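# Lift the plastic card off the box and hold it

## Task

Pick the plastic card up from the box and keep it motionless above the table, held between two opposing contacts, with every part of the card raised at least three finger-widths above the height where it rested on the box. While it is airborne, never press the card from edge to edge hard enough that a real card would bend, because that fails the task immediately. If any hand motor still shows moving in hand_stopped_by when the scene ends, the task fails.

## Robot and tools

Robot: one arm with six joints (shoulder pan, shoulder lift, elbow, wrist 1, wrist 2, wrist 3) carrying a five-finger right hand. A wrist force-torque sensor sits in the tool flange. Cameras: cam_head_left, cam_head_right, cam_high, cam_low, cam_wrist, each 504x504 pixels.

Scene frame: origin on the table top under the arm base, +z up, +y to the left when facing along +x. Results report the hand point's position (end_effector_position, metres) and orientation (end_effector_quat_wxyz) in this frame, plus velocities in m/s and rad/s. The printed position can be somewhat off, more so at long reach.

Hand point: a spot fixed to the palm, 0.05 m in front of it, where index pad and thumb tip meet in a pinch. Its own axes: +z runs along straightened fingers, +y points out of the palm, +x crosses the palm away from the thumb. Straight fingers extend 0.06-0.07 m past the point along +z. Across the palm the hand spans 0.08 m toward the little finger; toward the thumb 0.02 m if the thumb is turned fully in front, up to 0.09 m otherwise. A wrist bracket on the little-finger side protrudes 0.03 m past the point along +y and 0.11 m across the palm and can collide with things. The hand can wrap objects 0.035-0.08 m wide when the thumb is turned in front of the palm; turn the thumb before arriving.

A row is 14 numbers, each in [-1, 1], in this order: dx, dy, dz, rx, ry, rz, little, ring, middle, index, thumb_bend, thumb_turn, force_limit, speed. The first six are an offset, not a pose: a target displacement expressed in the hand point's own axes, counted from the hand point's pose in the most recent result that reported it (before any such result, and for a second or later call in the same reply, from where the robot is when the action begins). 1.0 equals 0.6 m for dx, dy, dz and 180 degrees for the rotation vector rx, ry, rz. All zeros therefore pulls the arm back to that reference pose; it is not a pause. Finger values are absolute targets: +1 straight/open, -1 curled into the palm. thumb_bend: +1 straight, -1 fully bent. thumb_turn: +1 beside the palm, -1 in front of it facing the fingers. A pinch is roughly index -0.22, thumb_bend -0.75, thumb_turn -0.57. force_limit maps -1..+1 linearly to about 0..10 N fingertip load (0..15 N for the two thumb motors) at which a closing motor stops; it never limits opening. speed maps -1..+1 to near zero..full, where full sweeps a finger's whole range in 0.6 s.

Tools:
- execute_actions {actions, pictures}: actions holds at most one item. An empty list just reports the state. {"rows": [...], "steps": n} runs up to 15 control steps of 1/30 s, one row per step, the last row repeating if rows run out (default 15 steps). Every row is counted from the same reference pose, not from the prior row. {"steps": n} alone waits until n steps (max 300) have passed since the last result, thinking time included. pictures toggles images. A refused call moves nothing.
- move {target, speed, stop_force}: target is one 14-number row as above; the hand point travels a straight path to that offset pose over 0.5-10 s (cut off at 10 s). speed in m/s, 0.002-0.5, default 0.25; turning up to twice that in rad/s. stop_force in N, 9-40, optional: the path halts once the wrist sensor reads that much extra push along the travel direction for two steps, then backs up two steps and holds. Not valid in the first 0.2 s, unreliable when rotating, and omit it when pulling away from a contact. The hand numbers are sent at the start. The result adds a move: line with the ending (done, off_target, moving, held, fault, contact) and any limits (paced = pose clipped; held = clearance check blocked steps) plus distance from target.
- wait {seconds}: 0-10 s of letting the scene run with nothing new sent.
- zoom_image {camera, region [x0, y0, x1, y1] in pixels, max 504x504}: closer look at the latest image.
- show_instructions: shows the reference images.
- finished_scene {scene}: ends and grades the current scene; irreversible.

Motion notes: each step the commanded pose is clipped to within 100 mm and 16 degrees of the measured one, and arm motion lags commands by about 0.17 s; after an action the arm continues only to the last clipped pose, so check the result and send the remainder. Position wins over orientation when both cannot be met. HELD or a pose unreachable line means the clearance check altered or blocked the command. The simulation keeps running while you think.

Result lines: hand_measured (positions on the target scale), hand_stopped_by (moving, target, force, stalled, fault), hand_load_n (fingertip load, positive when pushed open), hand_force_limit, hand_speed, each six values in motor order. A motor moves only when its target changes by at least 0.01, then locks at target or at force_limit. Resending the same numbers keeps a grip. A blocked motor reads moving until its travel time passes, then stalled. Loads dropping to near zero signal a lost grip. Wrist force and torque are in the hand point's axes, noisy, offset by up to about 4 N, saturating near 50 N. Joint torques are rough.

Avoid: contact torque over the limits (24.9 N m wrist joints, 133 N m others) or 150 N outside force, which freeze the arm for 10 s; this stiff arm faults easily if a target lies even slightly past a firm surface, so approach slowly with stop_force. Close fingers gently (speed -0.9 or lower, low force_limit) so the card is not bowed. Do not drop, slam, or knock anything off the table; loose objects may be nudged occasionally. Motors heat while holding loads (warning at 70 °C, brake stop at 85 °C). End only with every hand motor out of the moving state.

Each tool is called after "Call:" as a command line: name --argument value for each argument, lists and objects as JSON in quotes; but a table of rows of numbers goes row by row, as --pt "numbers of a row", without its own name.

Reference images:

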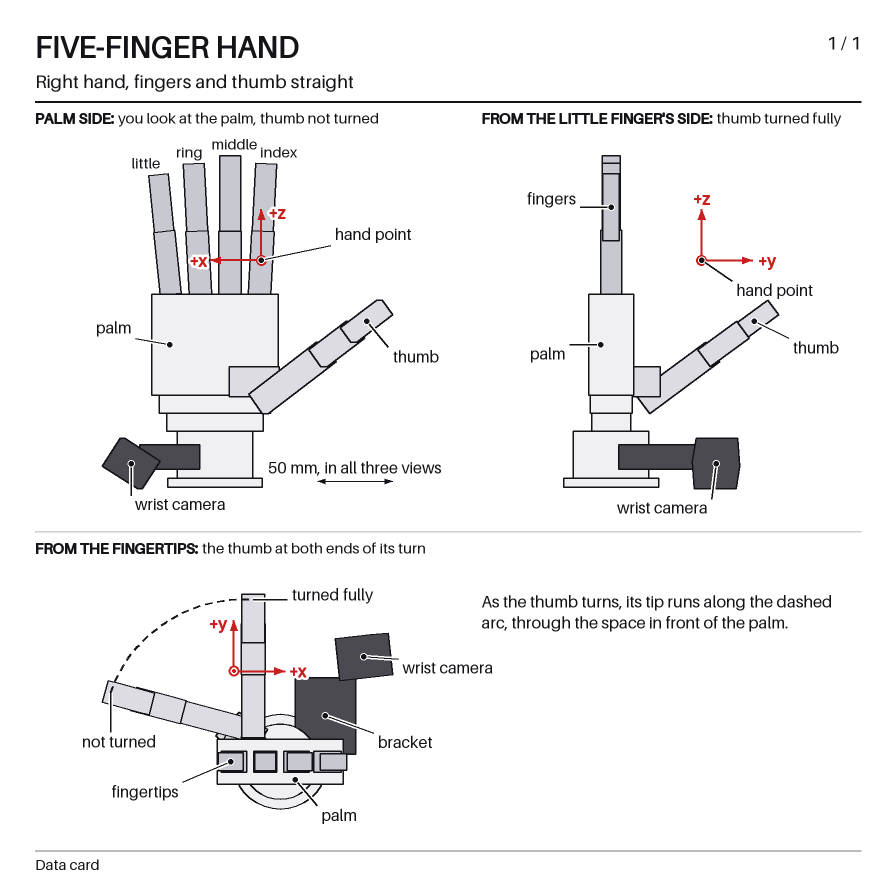

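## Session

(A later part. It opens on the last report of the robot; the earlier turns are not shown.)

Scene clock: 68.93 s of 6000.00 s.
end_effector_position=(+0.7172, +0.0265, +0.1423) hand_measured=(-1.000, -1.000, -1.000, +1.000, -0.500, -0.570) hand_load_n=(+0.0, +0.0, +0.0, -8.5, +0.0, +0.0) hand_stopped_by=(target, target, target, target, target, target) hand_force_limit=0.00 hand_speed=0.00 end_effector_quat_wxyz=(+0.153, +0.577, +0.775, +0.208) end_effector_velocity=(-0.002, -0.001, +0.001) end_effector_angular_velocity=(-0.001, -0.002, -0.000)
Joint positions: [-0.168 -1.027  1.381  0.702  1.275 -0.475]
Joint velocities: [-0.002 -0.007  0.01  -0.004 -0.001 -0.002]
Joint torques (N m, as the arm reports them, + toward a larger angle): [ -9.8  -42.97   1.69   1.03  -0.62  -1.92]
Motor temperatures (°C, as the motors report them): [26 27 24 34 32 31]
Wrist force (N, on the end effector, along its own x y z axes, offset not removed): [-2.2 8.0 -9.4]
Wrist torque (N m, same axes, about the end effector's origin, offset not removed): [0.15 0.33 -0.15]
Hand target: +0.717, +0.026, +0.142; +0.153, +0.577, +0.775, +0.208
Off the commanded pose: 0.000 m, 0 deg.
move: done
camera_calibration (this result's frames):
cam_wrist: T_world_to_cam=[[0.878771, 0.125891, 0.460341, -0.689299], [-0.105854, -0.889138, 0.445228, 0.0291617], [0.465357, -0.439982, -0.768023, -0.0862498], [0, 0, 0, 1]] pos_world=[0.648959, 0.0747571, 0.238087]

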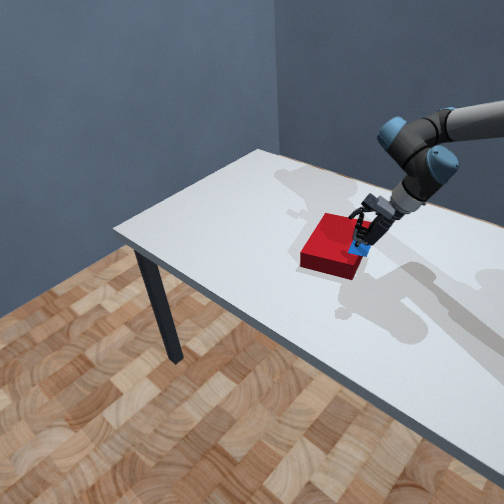

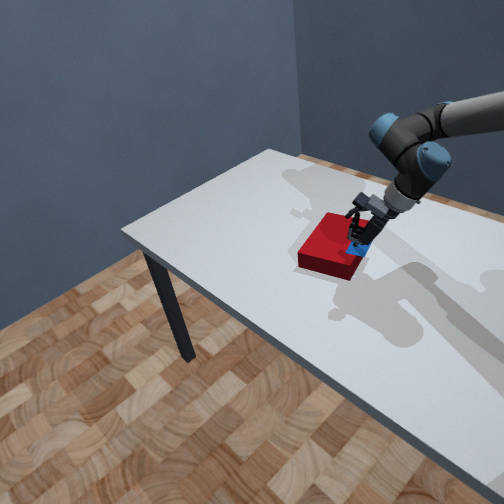

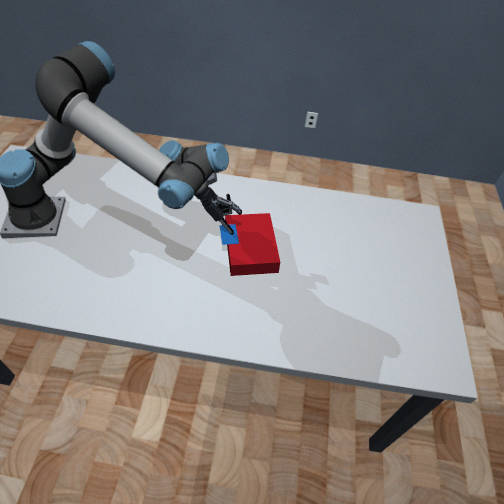

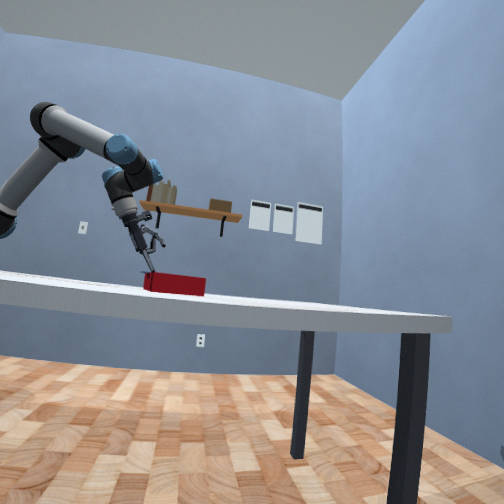

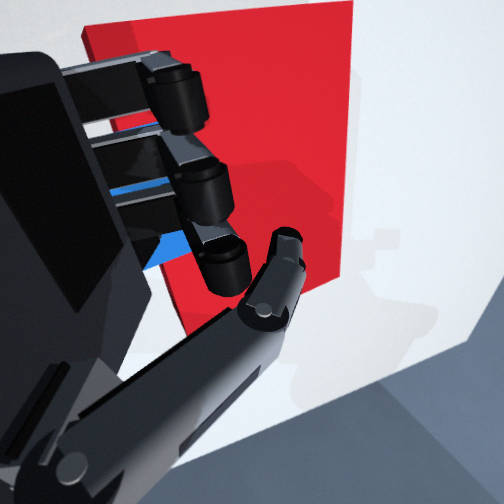

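Call:
move --target '[0,0.0125,-0.022,0,0,0,-1,-1,-1,1,-0.5,-0.57,0,0]' --speed 0.05

Call:
move --target '[0,-0.159,-0.0915,0.1667,0,0,-1,-1,-1,0.1,-0.75,-0.57,0,0]'

Call:
move --target '[0,0,0.14,0,0,0,-1,-1,-1,0.1,-0.75,-0.57,0,0]' --speed 0.15

Call:
zoom_image --camera "cam_low" --region '[90, 220, 180, 300]'

Call:
zoom_image --camera "cam_high" --region '[170, 180, 254, 264]'

Scene clock: 75.73 s of 6000.00 s.
end_effector_position=(+0.7171, +0.0265, +0.1572) hand_measured=(-1.000, -1.000, -1.000, +1.000, -0.500, -0.570) hand_load_n=(+0.0, +0.0, +0.0, +0.0, +0.0, +0.0) hand_stopped_by=(target, target, target, target, target, target) hand_force_limit=0.00 hand_speed=0.00 end_effector_quat_wxyz=(+0.153, +0.577, +0.775, +0.208) end_effector_velocity=(-0.000, +0.001, +0.002) end_effector_angular_velocity=(+0.001, +0.001, +0.001)
Joint positions: [-0.169 -1.042  1.363  0.734  1.275 -0.476]
Joint velocities: [ 0.001 -0.002 -0.003  0.005 -0.     0.001]
Joint torques (N m, as the arm reports them, + toward a larger angle): [ -9.37 -49.96 -31.49   3.56  -1.5   -2.21]
Motor temperatures (°C, as the motors report them): [26 27 24 34 32 31]
Wrist force (N, on the end effector, along its own x y z axes, offset not removed): [-1.4 0.5 0.0]
Wrist torque (N m, same axes, about the end effector's origin, offset not removed): [0.15 0.25 -0.05]
Hand target: +0.717, +0.026, +0.157; +0.153, +0.577, +0.775, +0.208
Off the commanded pose: 0.000 m, 0 deg.
After step 90, 2.97 s passed at rest.
move: done
camera_calibration (this result's frames):
cam_wrist: T_world_to_cam=[[0.878762, 0.125885, 0.460359, -0.696067], [-0.105869, -0.889139, 0.445224, 0.0224964], [0.46537, -0.439983, -0.768014, -0.0747818], [0, 0, 0, 1]] pos_world=[0.64886, 0.0747242, 0.252992]

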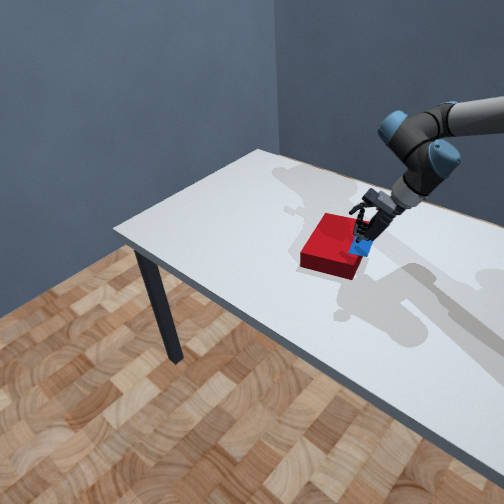

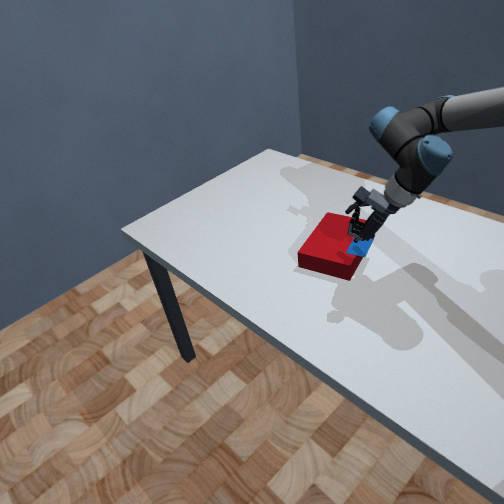

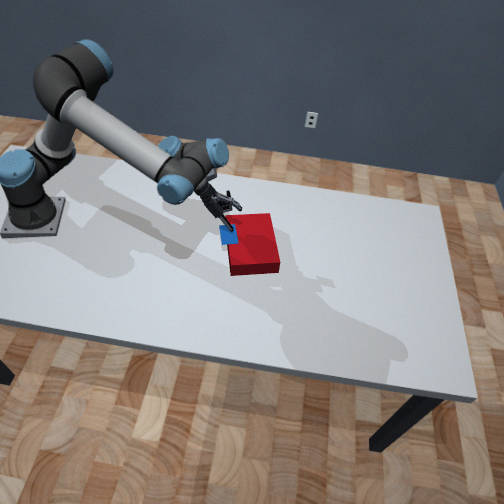

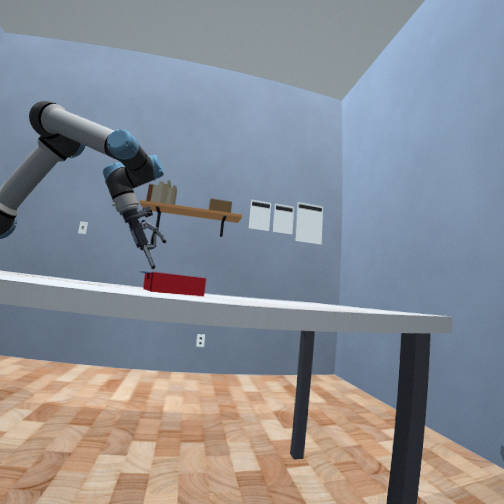

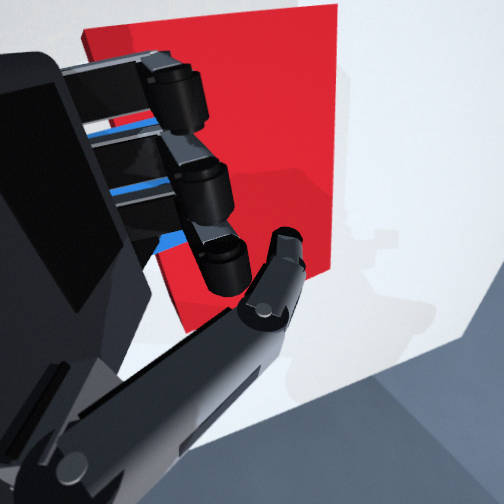

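Scene clock: 77.33 s of 6000.00 s.
end_effector_position=(+0.6120, -0.0052, +0.1573) hand_measured=(-1.000, -1.000, -1.000, +0.100, -0.750, -0.570) hand_load_n=(+0.0, +0.0, +0.0, +0.0, +0.0, +0.0) hand_stopped_by=(target, target, target, target, target, target) hand_force_limit=0.00 hand_speed=0.00 end_effector_quat_wxyz=(-0.000, +0.597, +0.802, +0.000) end_effector_velocity=(-0.003, -0.001, -0.001) end_effector_angular_velocity=(-0.004, +0.013, -0.001)
Joint positions: [-0.166 -1.019  1.274  1.26   1.537 -0.55 ]
Joint velocities: [ 0.001  0.003 -0.002  0.011  0.007  0.001]
Joint torques (N m, as the arm reports them, + toward a larger angle): [  8.61 -30.07 -30.49   4.72   0.82   1.62]
Motor temperatures (°C, as the motors report them): [26 27 24 34 32 31]
Wrist force (N, on the end effector, along its own x y z axes, offset not removed): [-2.2 -0.4 -0.5]
Wrist torque (N m, same axes, about the end effector's origin, offset not removed): [0.00 0.34 -0.10]
Hand target: +0.612, -0.005, +0.157; -0.001, +0.597, +0.802, -0.000
Off the commanded pose: 0.000 m, 0 deg.
move: done
camera_calibration (this result's frames):
cam_wrist: T_world_to_cam=[[0.986517, 0.159002, -0.0387525, -0.587017], [0.15292, -0.811227, 0.564382, -0.193552], [0.0583008, -0.562698, -0.824604, 0.217623], [0, 0, 0, 1]] pos_world=[0.596012, 0.0587784, 0.265942]

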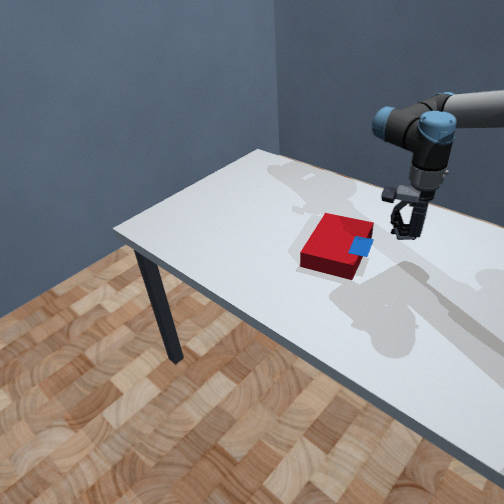

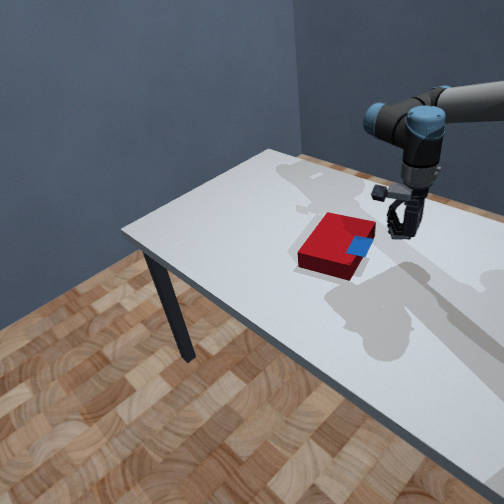

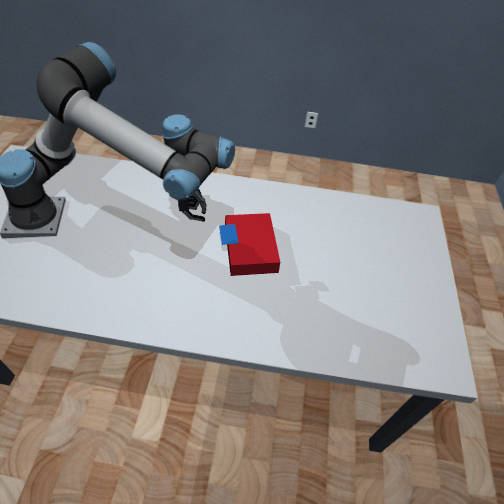

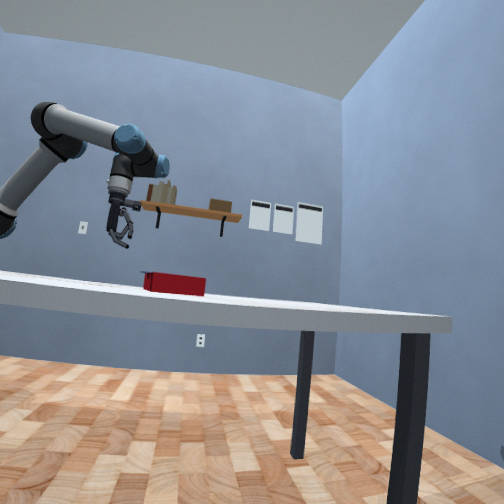

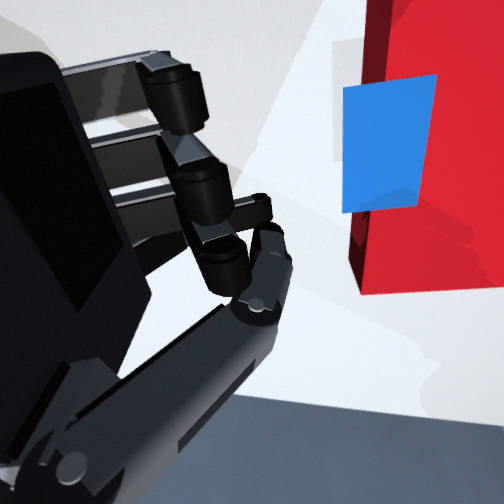

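Scene clock: 78.47 s of 6000.00 s.
end_effector_position=(+0.6120, -0.0052, +0.0736) hand_measured=(-1.000, -1.000, -1.000, +0.100, -0.750, -0.570) hand_load_n=(+0.0, +0.0, +0.0, +0.0, +0.0, +0.0) hand_stopped_by=(target, target, target, target, target, target) hand_force_limit=0.00 hand_speed=0.00 end_effector_quat_wxyz=(-0.000, +0.597, +0.802, +0.000) end_effector_velocity=(+0.000, -0.000, -0.002) end_effector_angular_velocity=(-0.002, +0.000, +0.001)
Joint positions: [-0.161 -0.938  1.368  1.085  1.538 -0.545]
Joint velocities: [ 0.001  0.003  0.001 -0.005  0.002 -0.   ]
Joint torques (N m, as the arm reports them, + toward a larger angle): [  9.77 -31.67  -2.01   0.84   0.55   1.71]
Motor temperatures (°C, as the motors report them): [26 27 24 34 32 31]
Wrist force (N, on the end effector, along its own x y z axes, offset not removed): [-2.3 -1.1 1.1]
Wrist torque (N m, same axes, about the end effector's origin, offset not removed): [-0.23 0.29 -0.13]
Hand target: +0.612, -0.005, +0.073; -0.000, +0.597, +0.802, +0.000
Off the commanded pose: 0.000 m, 0 deg.
move: done
camera_calibration (this result's frames):
cam_wrist: T_world_to_cam=[[0.986515, 0.159002, -0.0388062, -0.590298], [0.152948, -0.811204, 0.564406, -0.146312], [0.0582621, -0.562731, -0.824584, 0.148662], [0, 0, 0, 1]] pos_world=[0.596055, 0.0588263, 0.182257]

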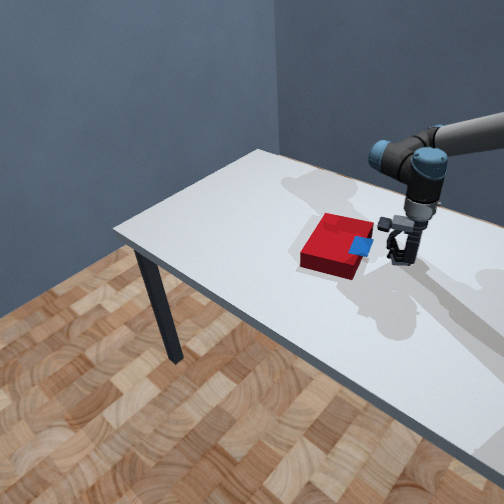

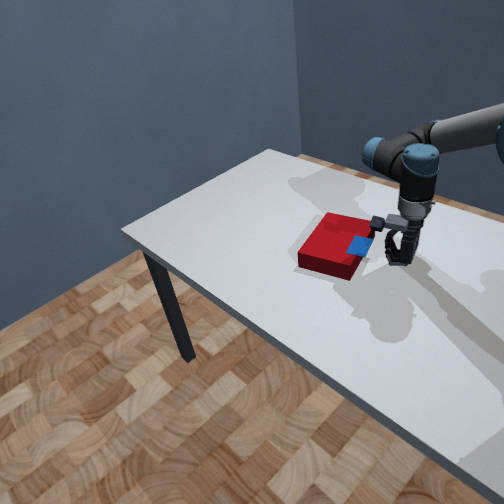

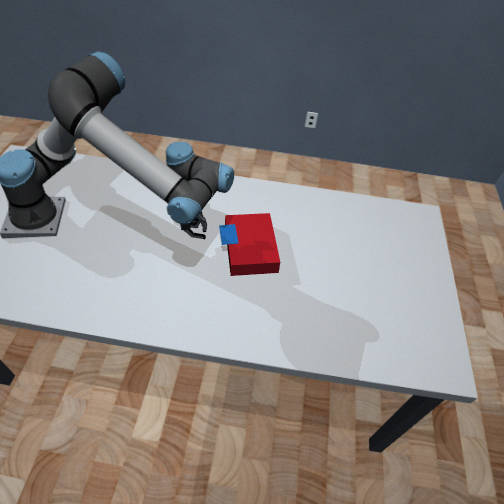

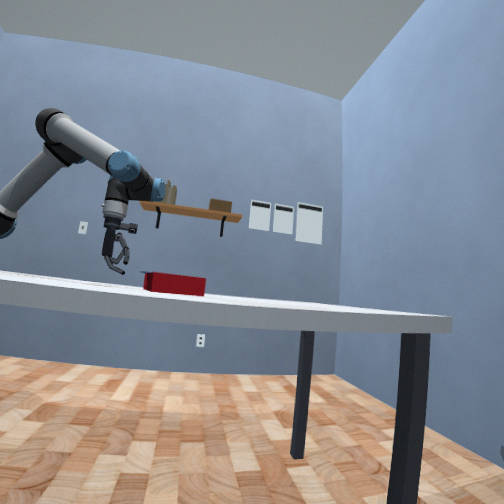

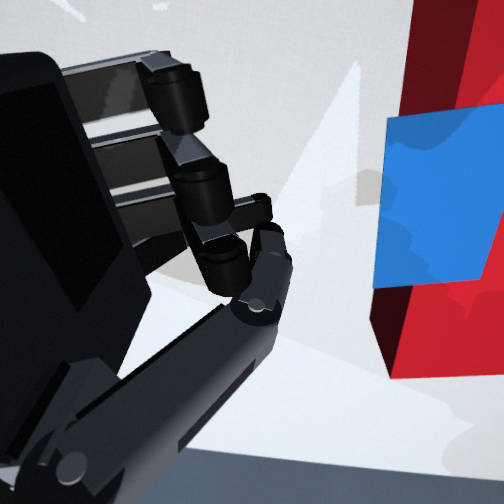

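Region (90, 220, 180, 300) of cam_low's 504x504 image, scaled by 5.600, with more detail than that image has.

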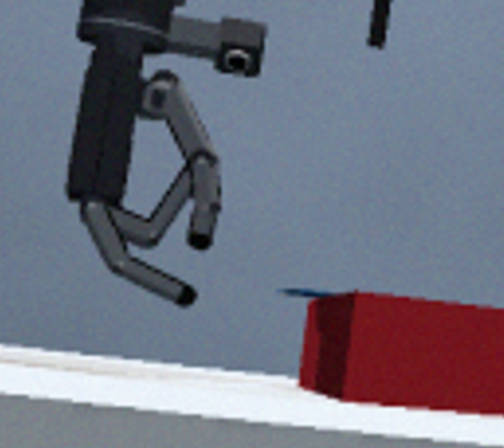

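Region (170, 180, 254, 264) of cam_high's 504x504 image, scaled by 6.000, with more detail than that image has.

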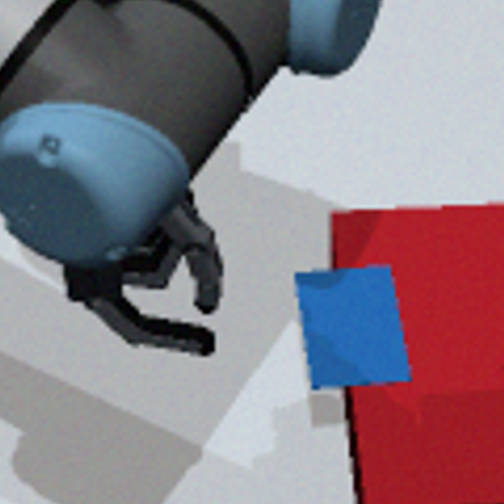

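Call:
move --target '[0,0.03,0.021,0,0,0,-1,-1,-1,0.1,-0.75,-0.57,0,0]' --speed 0.1

Call:
move --target '[0,0.066,0,0,0,0,-1,-1,-1,0.1,-0.75,-0.57,0,0]' --speed 0.04

Call:
zoom_image --camera "cam_low" --region '[110, 240, 180, 300]'

Call:
zoom_image --camera "cam_high" --region '[190, 200, 254, 264]'

Scene clock: 83.47 s of 6000.00 s.
end_effector_position=(+0.6290, -0.0000, +0.0612) hand_measured=(-1.000, -1.000, -1.000, +0.100, -0.750, -0.570) hand_load_n=(+0.0, +0.0, +0.0, +0.0, +0.0, +0.0) hand_stopped_by=(target, target, target, target, target, target) hand_force_limit=0.00 hand_speed=0.00 end_effector_quat_wxyz=(-0.000, +0.597, +0.802, +0.000) end_effector_velocity=(+0.002, +0.000, -0.001) end_effector_angular_velocity=(-0.001, -0.000, +0.001)
Joint positions: [-0.142 -0.887  1.31   1.091  1.539 -0.526]
Joint velocities: [ 0.002  0.006 -0.008  0.001  0.001  0.001]
Joint torques (N m, as the arm reports them, + toward a larger angle): [  9.55 -35.93 -27.62   4.79   1.22   1.83]
Motor temperatures (°C, as the motors report them): [26 27 24 34 32 31]
Wrist force (N, on the end effector, along its own x y z axes, offset not removed): [-1.4 -0.1 0.8]
Wrist torque (N m, same axes, about the end effector's origin, offset not removed): [0.00 0.19 -0.01]
Hand target: +0.629, +0.000, +0.061; -0.000, +0.597, +0.802, +0.000
Off the commanded pose: 0.000 m, 0 deg.
After step 90, 1.13 s passed at rest.
move: done
camera_calibration (this result's frames):
cam_wrist: T_world_to_cam=[[0.986515, 0.159012, -0.0387641, -0.60839], [0.152931, -0.811192, 0.564429, -0.137734], [0.0583057, -0.562747, -0.824571, 0.14029], [0, 0, 0, 1]] pos_world=[0.61307, 0.0639599, 0.169836]

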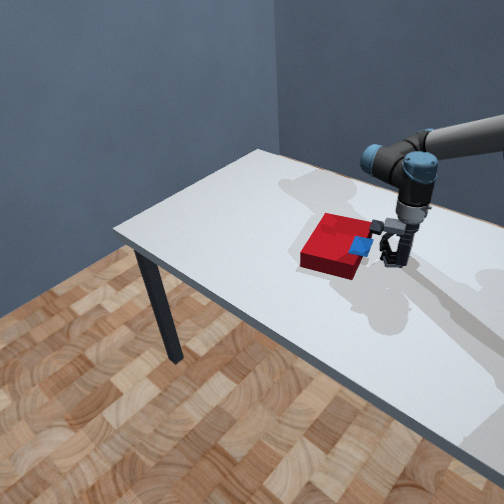

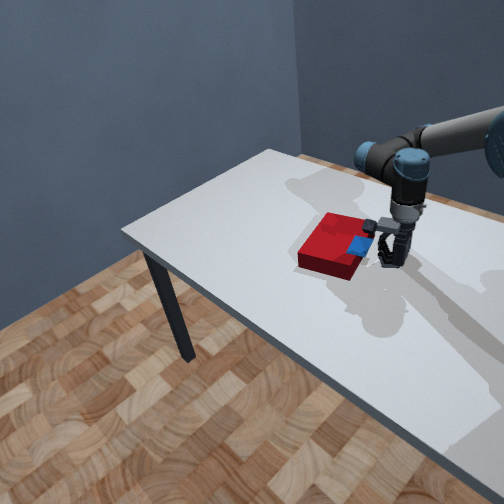

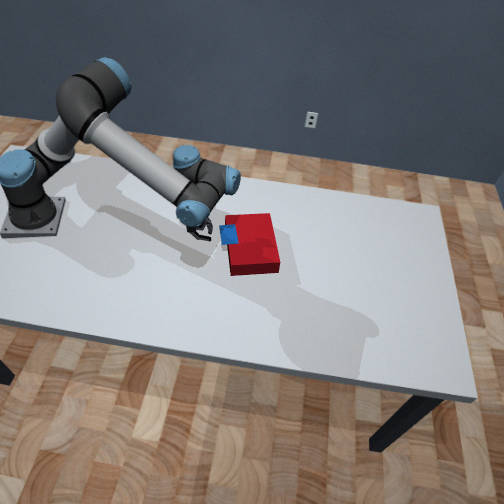

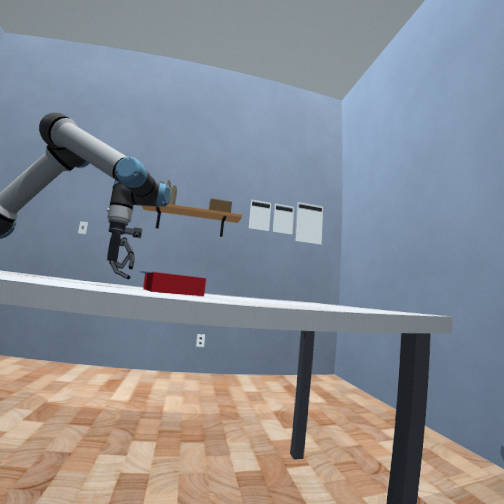

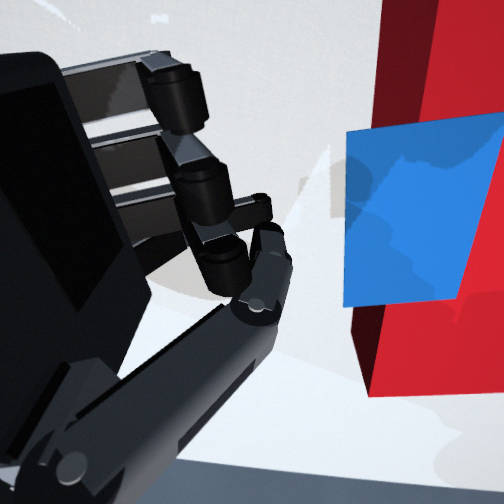

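Scene clock: 84.87 s of 6000.00 s.
end_effector_position=(+0.6667, +0.0113, +0.0613) hand_measured=(-1.000, -1.000, -1.000, +0.100, -0.750, -0.570) hand_load_n=(+0.0, +0.0, +0.0, +0.0, +0.0, +0.0) hand_stopped_by=(target, target, target, target, target, target) hand_force_limit=0.00 hand_speed=0.00 end_effector_quat_wxyz=(-0.000, +0.597, +0.802, +0.000) end_effector_velocity=(+0.002, +0.001, -0.000) end_effector_angular_velocity=(+0.001, +0.001, -0.002)
Joint positions: [-0.107 -0.799  1.147  1.165  1.541 -0.491]
Joint velocities: [ 0.002  0.006 -0.011  0.006 -0.001  0.004]
Joint torques (N m, as the arm reports them, + toward a larger angle): [  9.61 -38.02 -30.92   4.46   1.17   1.86]
Motor temperatures (°C, as the motors report them): [26 27 24 34 32 31]
Wrist force (N, on the end effector, along its own x y z axes, offset not removed): [-2.0 -1.4 0.7]
Wrist torque (N m, same axes, about the end effector's origin, offset not removed): [-0.17 0.26 -0.06]
Hand target: +0.667, +0.011, +0.061; -0.000, +0.597, +0.802, +0.000
Off the commanded pose: 0.000 m, 0 deg.
move: done
camera_calibration (this result's frames):
cam_wrist: T_world_to_cam=[[0.986517, 0.159025, -0.0386782, -0.647344], [0.15289, -0.811164, 0.564479, -0.134302], [0.0583922, -0.562782, -0.82454, 0.144461], [0, 0, 0, 1]] pos_world=[0.650714, 0.0753035, 0.169886]

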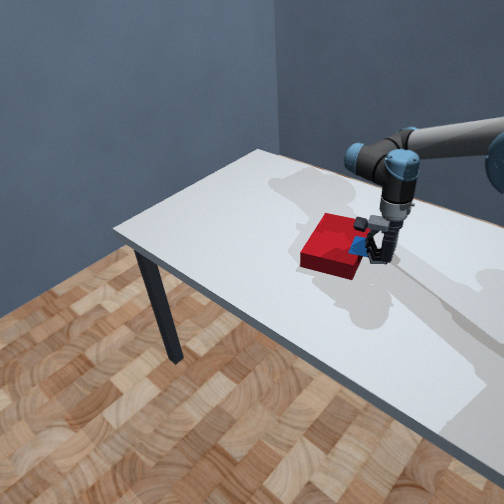

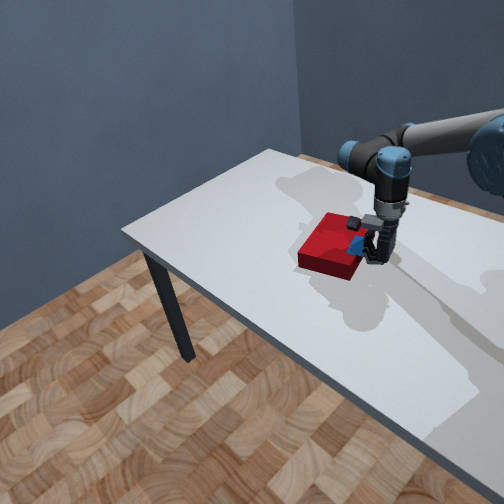

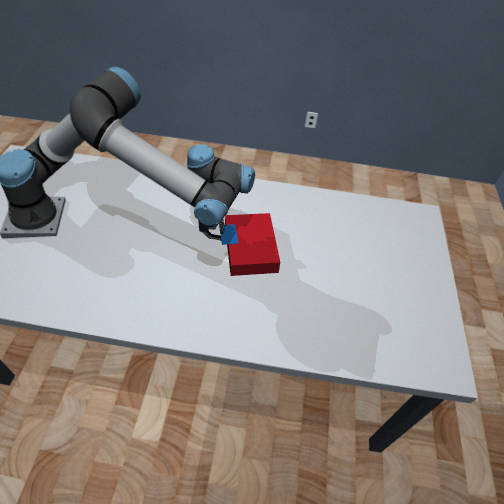

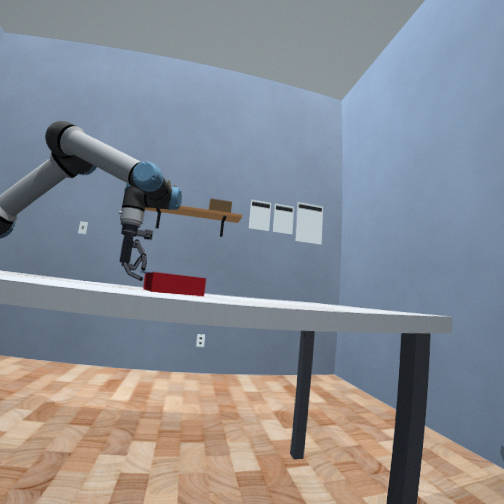

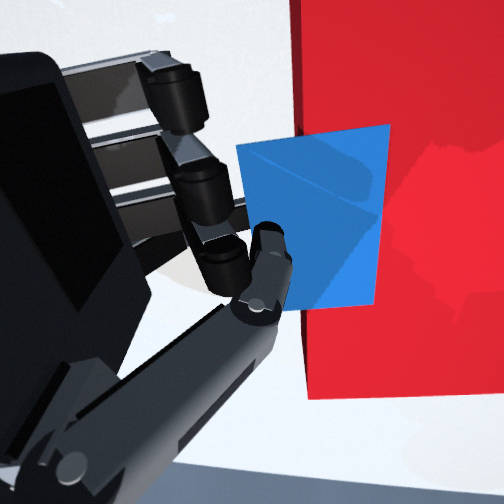

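Region (110, 240, 180, 300) of cam_low's 504x504 image, scaled by 7.200, with more detail than that image has; it fills the top 432 rows of this view, and the rest is white.

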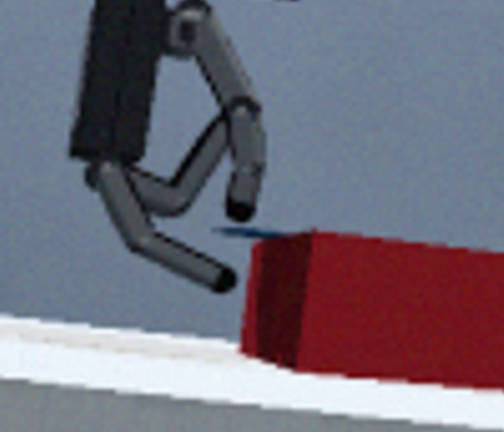

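Region (190, 200, 254, 264) of cam_high's 504x504 image, scaled by 7.875, with more detail than that image has.

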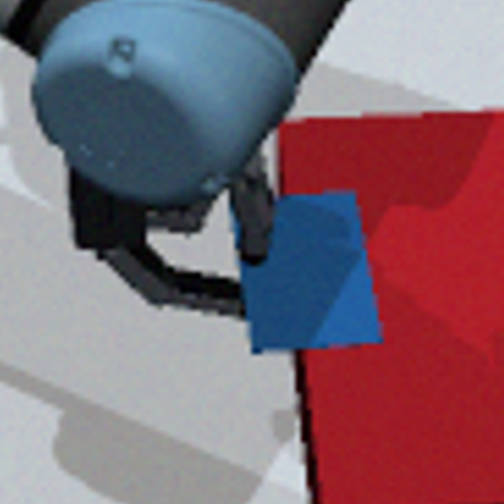

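Thumb about 8 mm in and 5 mm above. Move 4 mm in, 3 mm down, then close.

Call:
move --target '[0,0.007,0.005,0,0,0,-1,-1,-1,0.1,-0.75,-0.57,0,0]' --speed 0.02

Call:
move --target '[0,0,0,0,0,0,-1,-1,-1,-0.45,-0.75,-0.57,0.3,-0.85]'

Call:
zoom_image --camera "cam_low" --region '[110, 240, 180, 300]'

Scene clock: 88.93 s of 6000.00 s.
end_effector_position=(+0.6705, +0.0124, +0.0584) hand_measured=(-1.000, -1.000, -1.000, +0.100, -0.750, -0.570) hand_load_n=(+0.0, +0.0, +0.0, +0.0, +0.0, +0.0) hand_stopped_by=(target, target, target, target, target, target) hand_force_limit=0.00 hand_speed=0.00 end_effector_quat_wxyz=(-0.000, +0.597, +0.802, +0.000) end_effector_velocity=(+0.002, +0.001, -0.001) end_effector_angular_velocity=(+0.001, -0.001, +0.002)
Joint positions: [-0.104 -0.787  1.132  1.168  1.541 -0.488]
Joint velocities: [ 0.003  0.005 -0.008  0.001 -0.001  0.001]
Joint torques (N m, as the arm reports them, + toward a larger angle): [ 10.27 -36.41 -30.41   4.56   1.17   1.64]
Motor temperatures (°C, as the motors report them): [26 27 24 34 32 31]
Wrist force (N, on the end effector, along its own x y z axes, offset not removed): [-1.2 -0.2 1.0]
Wrist torque (N m, same axes, about the end effector's origin, offset not removed): [-0.04 0.09 -0.07]
Hand target: +0.671, +0.013, +0.058; -0.000, +0.597, +0.802, +0.000
Off the commanded pose: 0.000 m, 0 deg.
After step 90, 0.37 s passed at rest.
move: done
camera_calibration (this result's frames):
cam_wrist: T_world_to_cam=[[0.986516, 0.159029, -0.038667, -0.651393], [0.152887, -0.811163, 0.564483, -0.132354], [0.0584041, -0.562783, -0.824539, 0.142547], [0, 0, 0, 1]] pos_world=[0.65452, 0.0764525, 0.16706]

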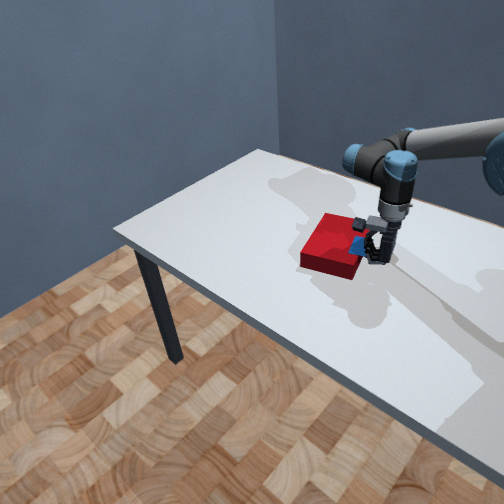

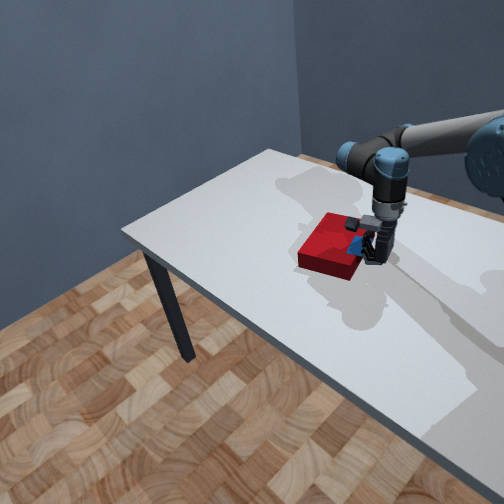

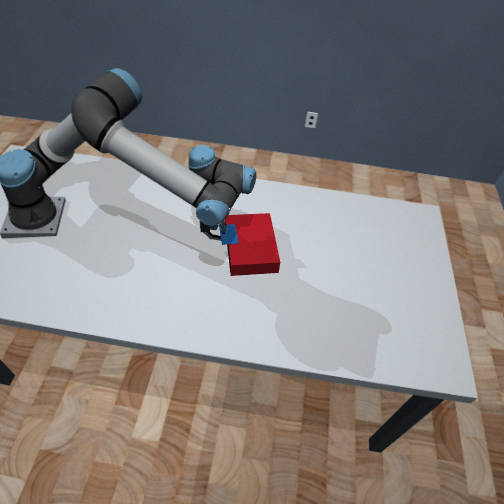

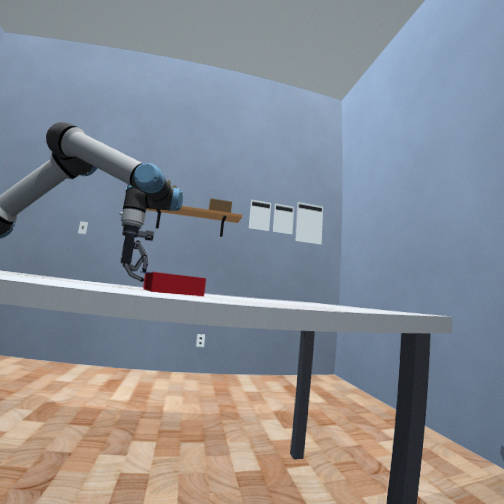

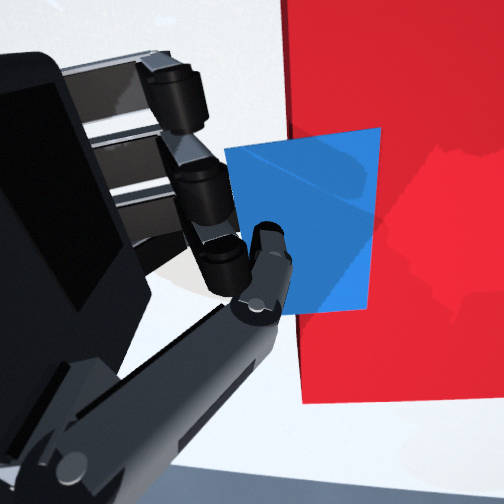

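Scene clock: 90.50 s of 6000.00 s.
end_effector_position=(+0.6705, +0.0125, +0.0584) hand_measured=(-1.000, -1.000, -1.000, -0.222, -0.750, -0.570) hand_load_n=(+0.0, +0.0, +0.0, +8.0, +0.5, -0.5) hand_stopped_by=(target, target, target, force, target, target) hand_force_limit=0.30 hand_speed=-0.85 end_effector_quat_wxyz=(-0.000, +0.597, +0.802, +0.000) end_effector_velocity=(+0.001, -0.001, +0.001) end_effector_angular_velocity=(-0.001, -0.002, -0.001)
Joint positions: [-0.104 -0.787  1.132  1.168  1.541 -0.488]
Joint velocities: [-0.001 -0.002 -0.001 -0.     0.     0.001]
Joint torques (N m, as the arm reports them, + toward a larger angle): [ -8.86 -56.9   -2.79   0.52   0.9   -2.04]
Motor temperatures (°C, as the motors report them): [26 27 24 34 32 31]
Wrist force (N, on the end effector, along its own x y z axes, offset not removed): [-1.9 2.3 0.8]
Wrist torque (N m, same axes, about the end effector's origin, offset not removed): [0.35 0.19 -0.02]
Hand target: +0.670, +0.012, +0.058; -0.000, +0.597, +0.802, +0.000
Off the commanded pose: 0.000 m, 0 deg.
move: done
camera_calibration (this result's frames):
cam_wrist: T_world_to_cam=[[0.986507, 0.159084, -0.0386692, -0.651393], [0.152933, -0.811154, 0.564483, -0.132356], [0.0584338, -0.56278, -0.824539, 0.142546], [0, 0, 0, 1]] pos_world=[0.654516, 0.076488, 0.167059]

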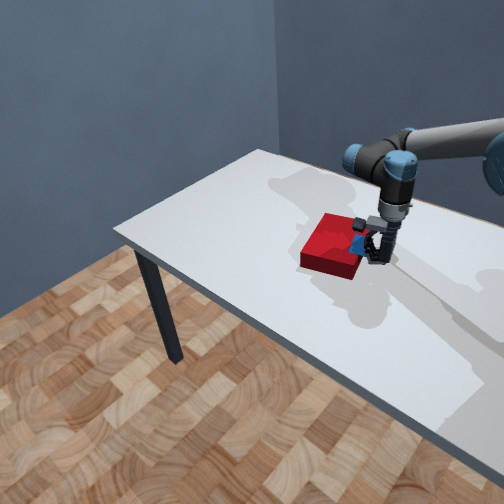

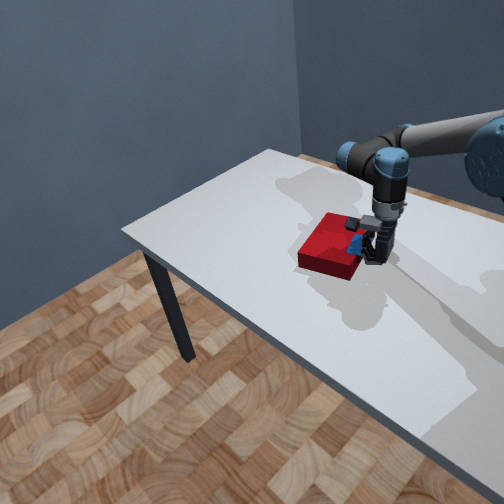

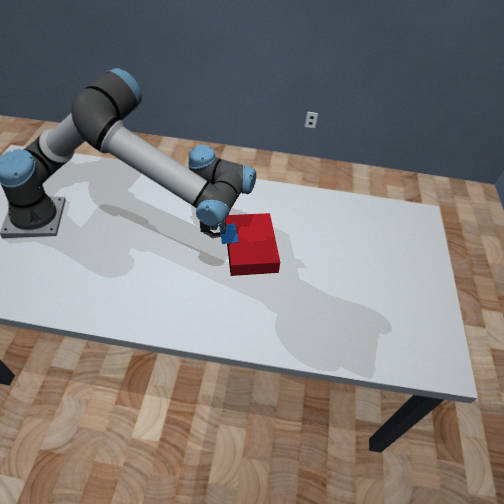

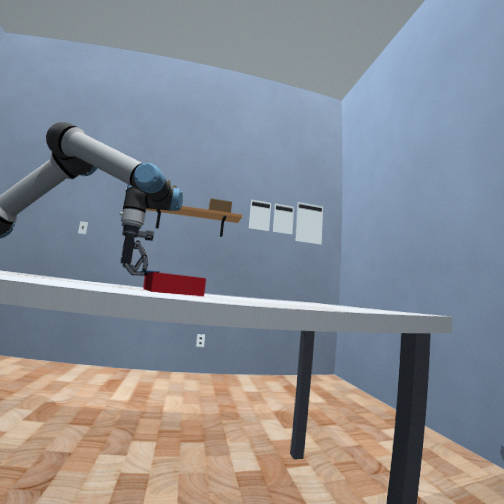

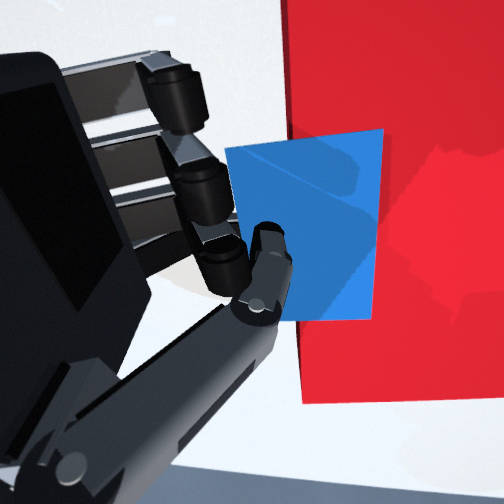

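Region (110, 240, 180, 300) of cam_low's 504x504 image, scaled by 7.200, with more detail than that image has; it fills the top 432 rows of this view, and the rest is white.

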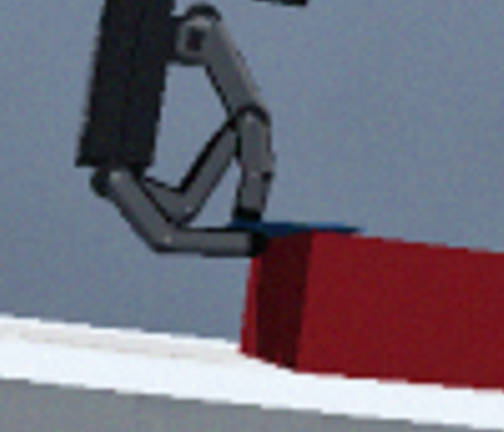

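Call:
move --target '[0,-0.03,-0.17,0,0,0,-1,-1,-1,-0.45,-0.75,-0.57,0.3,-0.85]' --speed 0.08

Scene clock: 93.70 s of 6000.00 s.
end_effector_position=(+0.6532, +0.0073, +0.1601) hand_measured=(-1.000, -1.000, -1.000, -0.222, -0.750, -0.570) hand_load_n=(+0.0, +0.0, +0.0, +8.0, +0.5, -0.5) hand_stopped_by=(target, target, target, force, target, target) hand_force_limit=0.30 hand_speed=-0.85 end_effector_quat_wxyz=(-0.000, +0.597, +0.802, +0.000) end_effector_velocity=(-0.001, -0.001, +0.002) end_effector_angular_velocity=(-0.003, +0.001, -0.001)
Joint positions: [-0.125 -0.917  1.093  1.338  1.54  -0.509]
Joint velocities: [-0.001 -0.002 -0.002  0.005  0.003 -0.   ]
Joint torques (N m, as the arm reports them, + toward a larger angle): [ -9.14 -53.39 -31.65   4.63  -1.29  -1.89]
Motor temperatures (°C, as the motors report them): [26 27 24 34 32 31]
Wrist force (N, on the end effector, along its own x y z axes, offset not removed): [-1.2 -0.1 1.4]
Wrist torque (N m, same axes, about the end effector's origin, offset not removed): [-0.04 0.13 -0.13]
Hand target: +0.653, +0.007, +0.160; -0.000, +0.597, +0.802, +0.000
Off the commanded pose: 0.000 m, 0 deg.
move: done
camera_calibration (this result's frames):
cam_wrist: T_world_to_cam=[[0.986509, 0.159082, -0.038649, -0.629577], [0.152922, -0.81117, 0.564462, -0.191324], [0.058445, -0.562757, -0.824554, 0.224428], [0, 0, 0, 1]] pos_world=[0.637224, 0.0712562, 0.268715]

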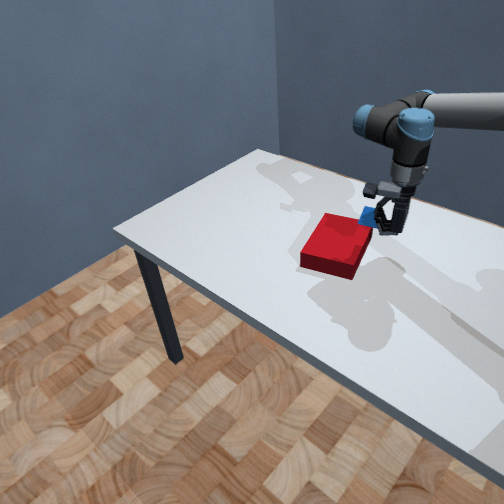

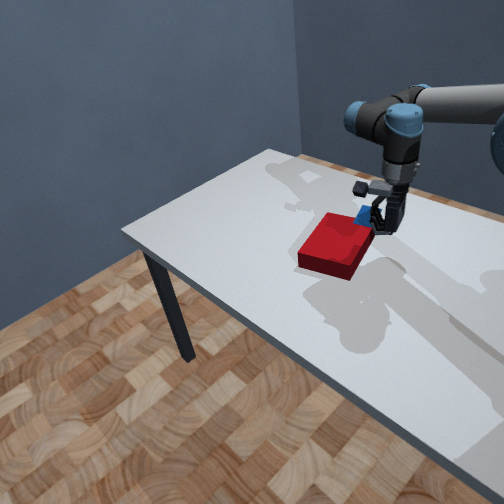

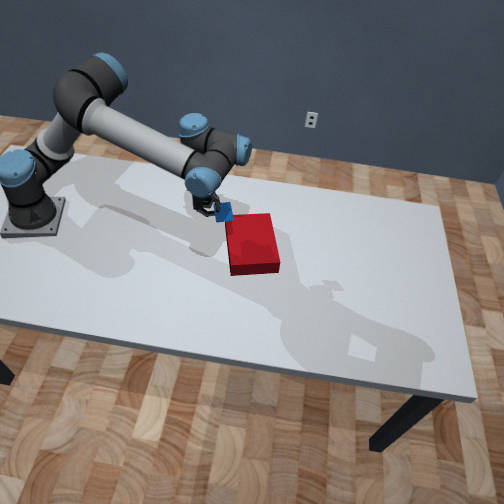

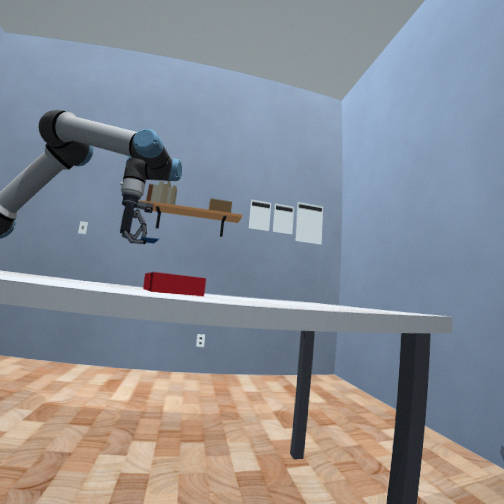

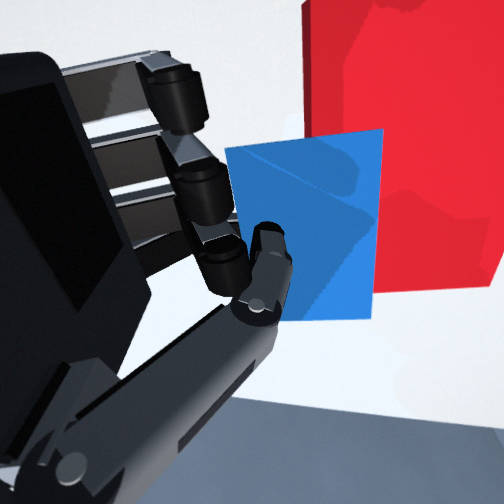

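Call:
finished_scene --scene 1

The scene is finished: the task was done.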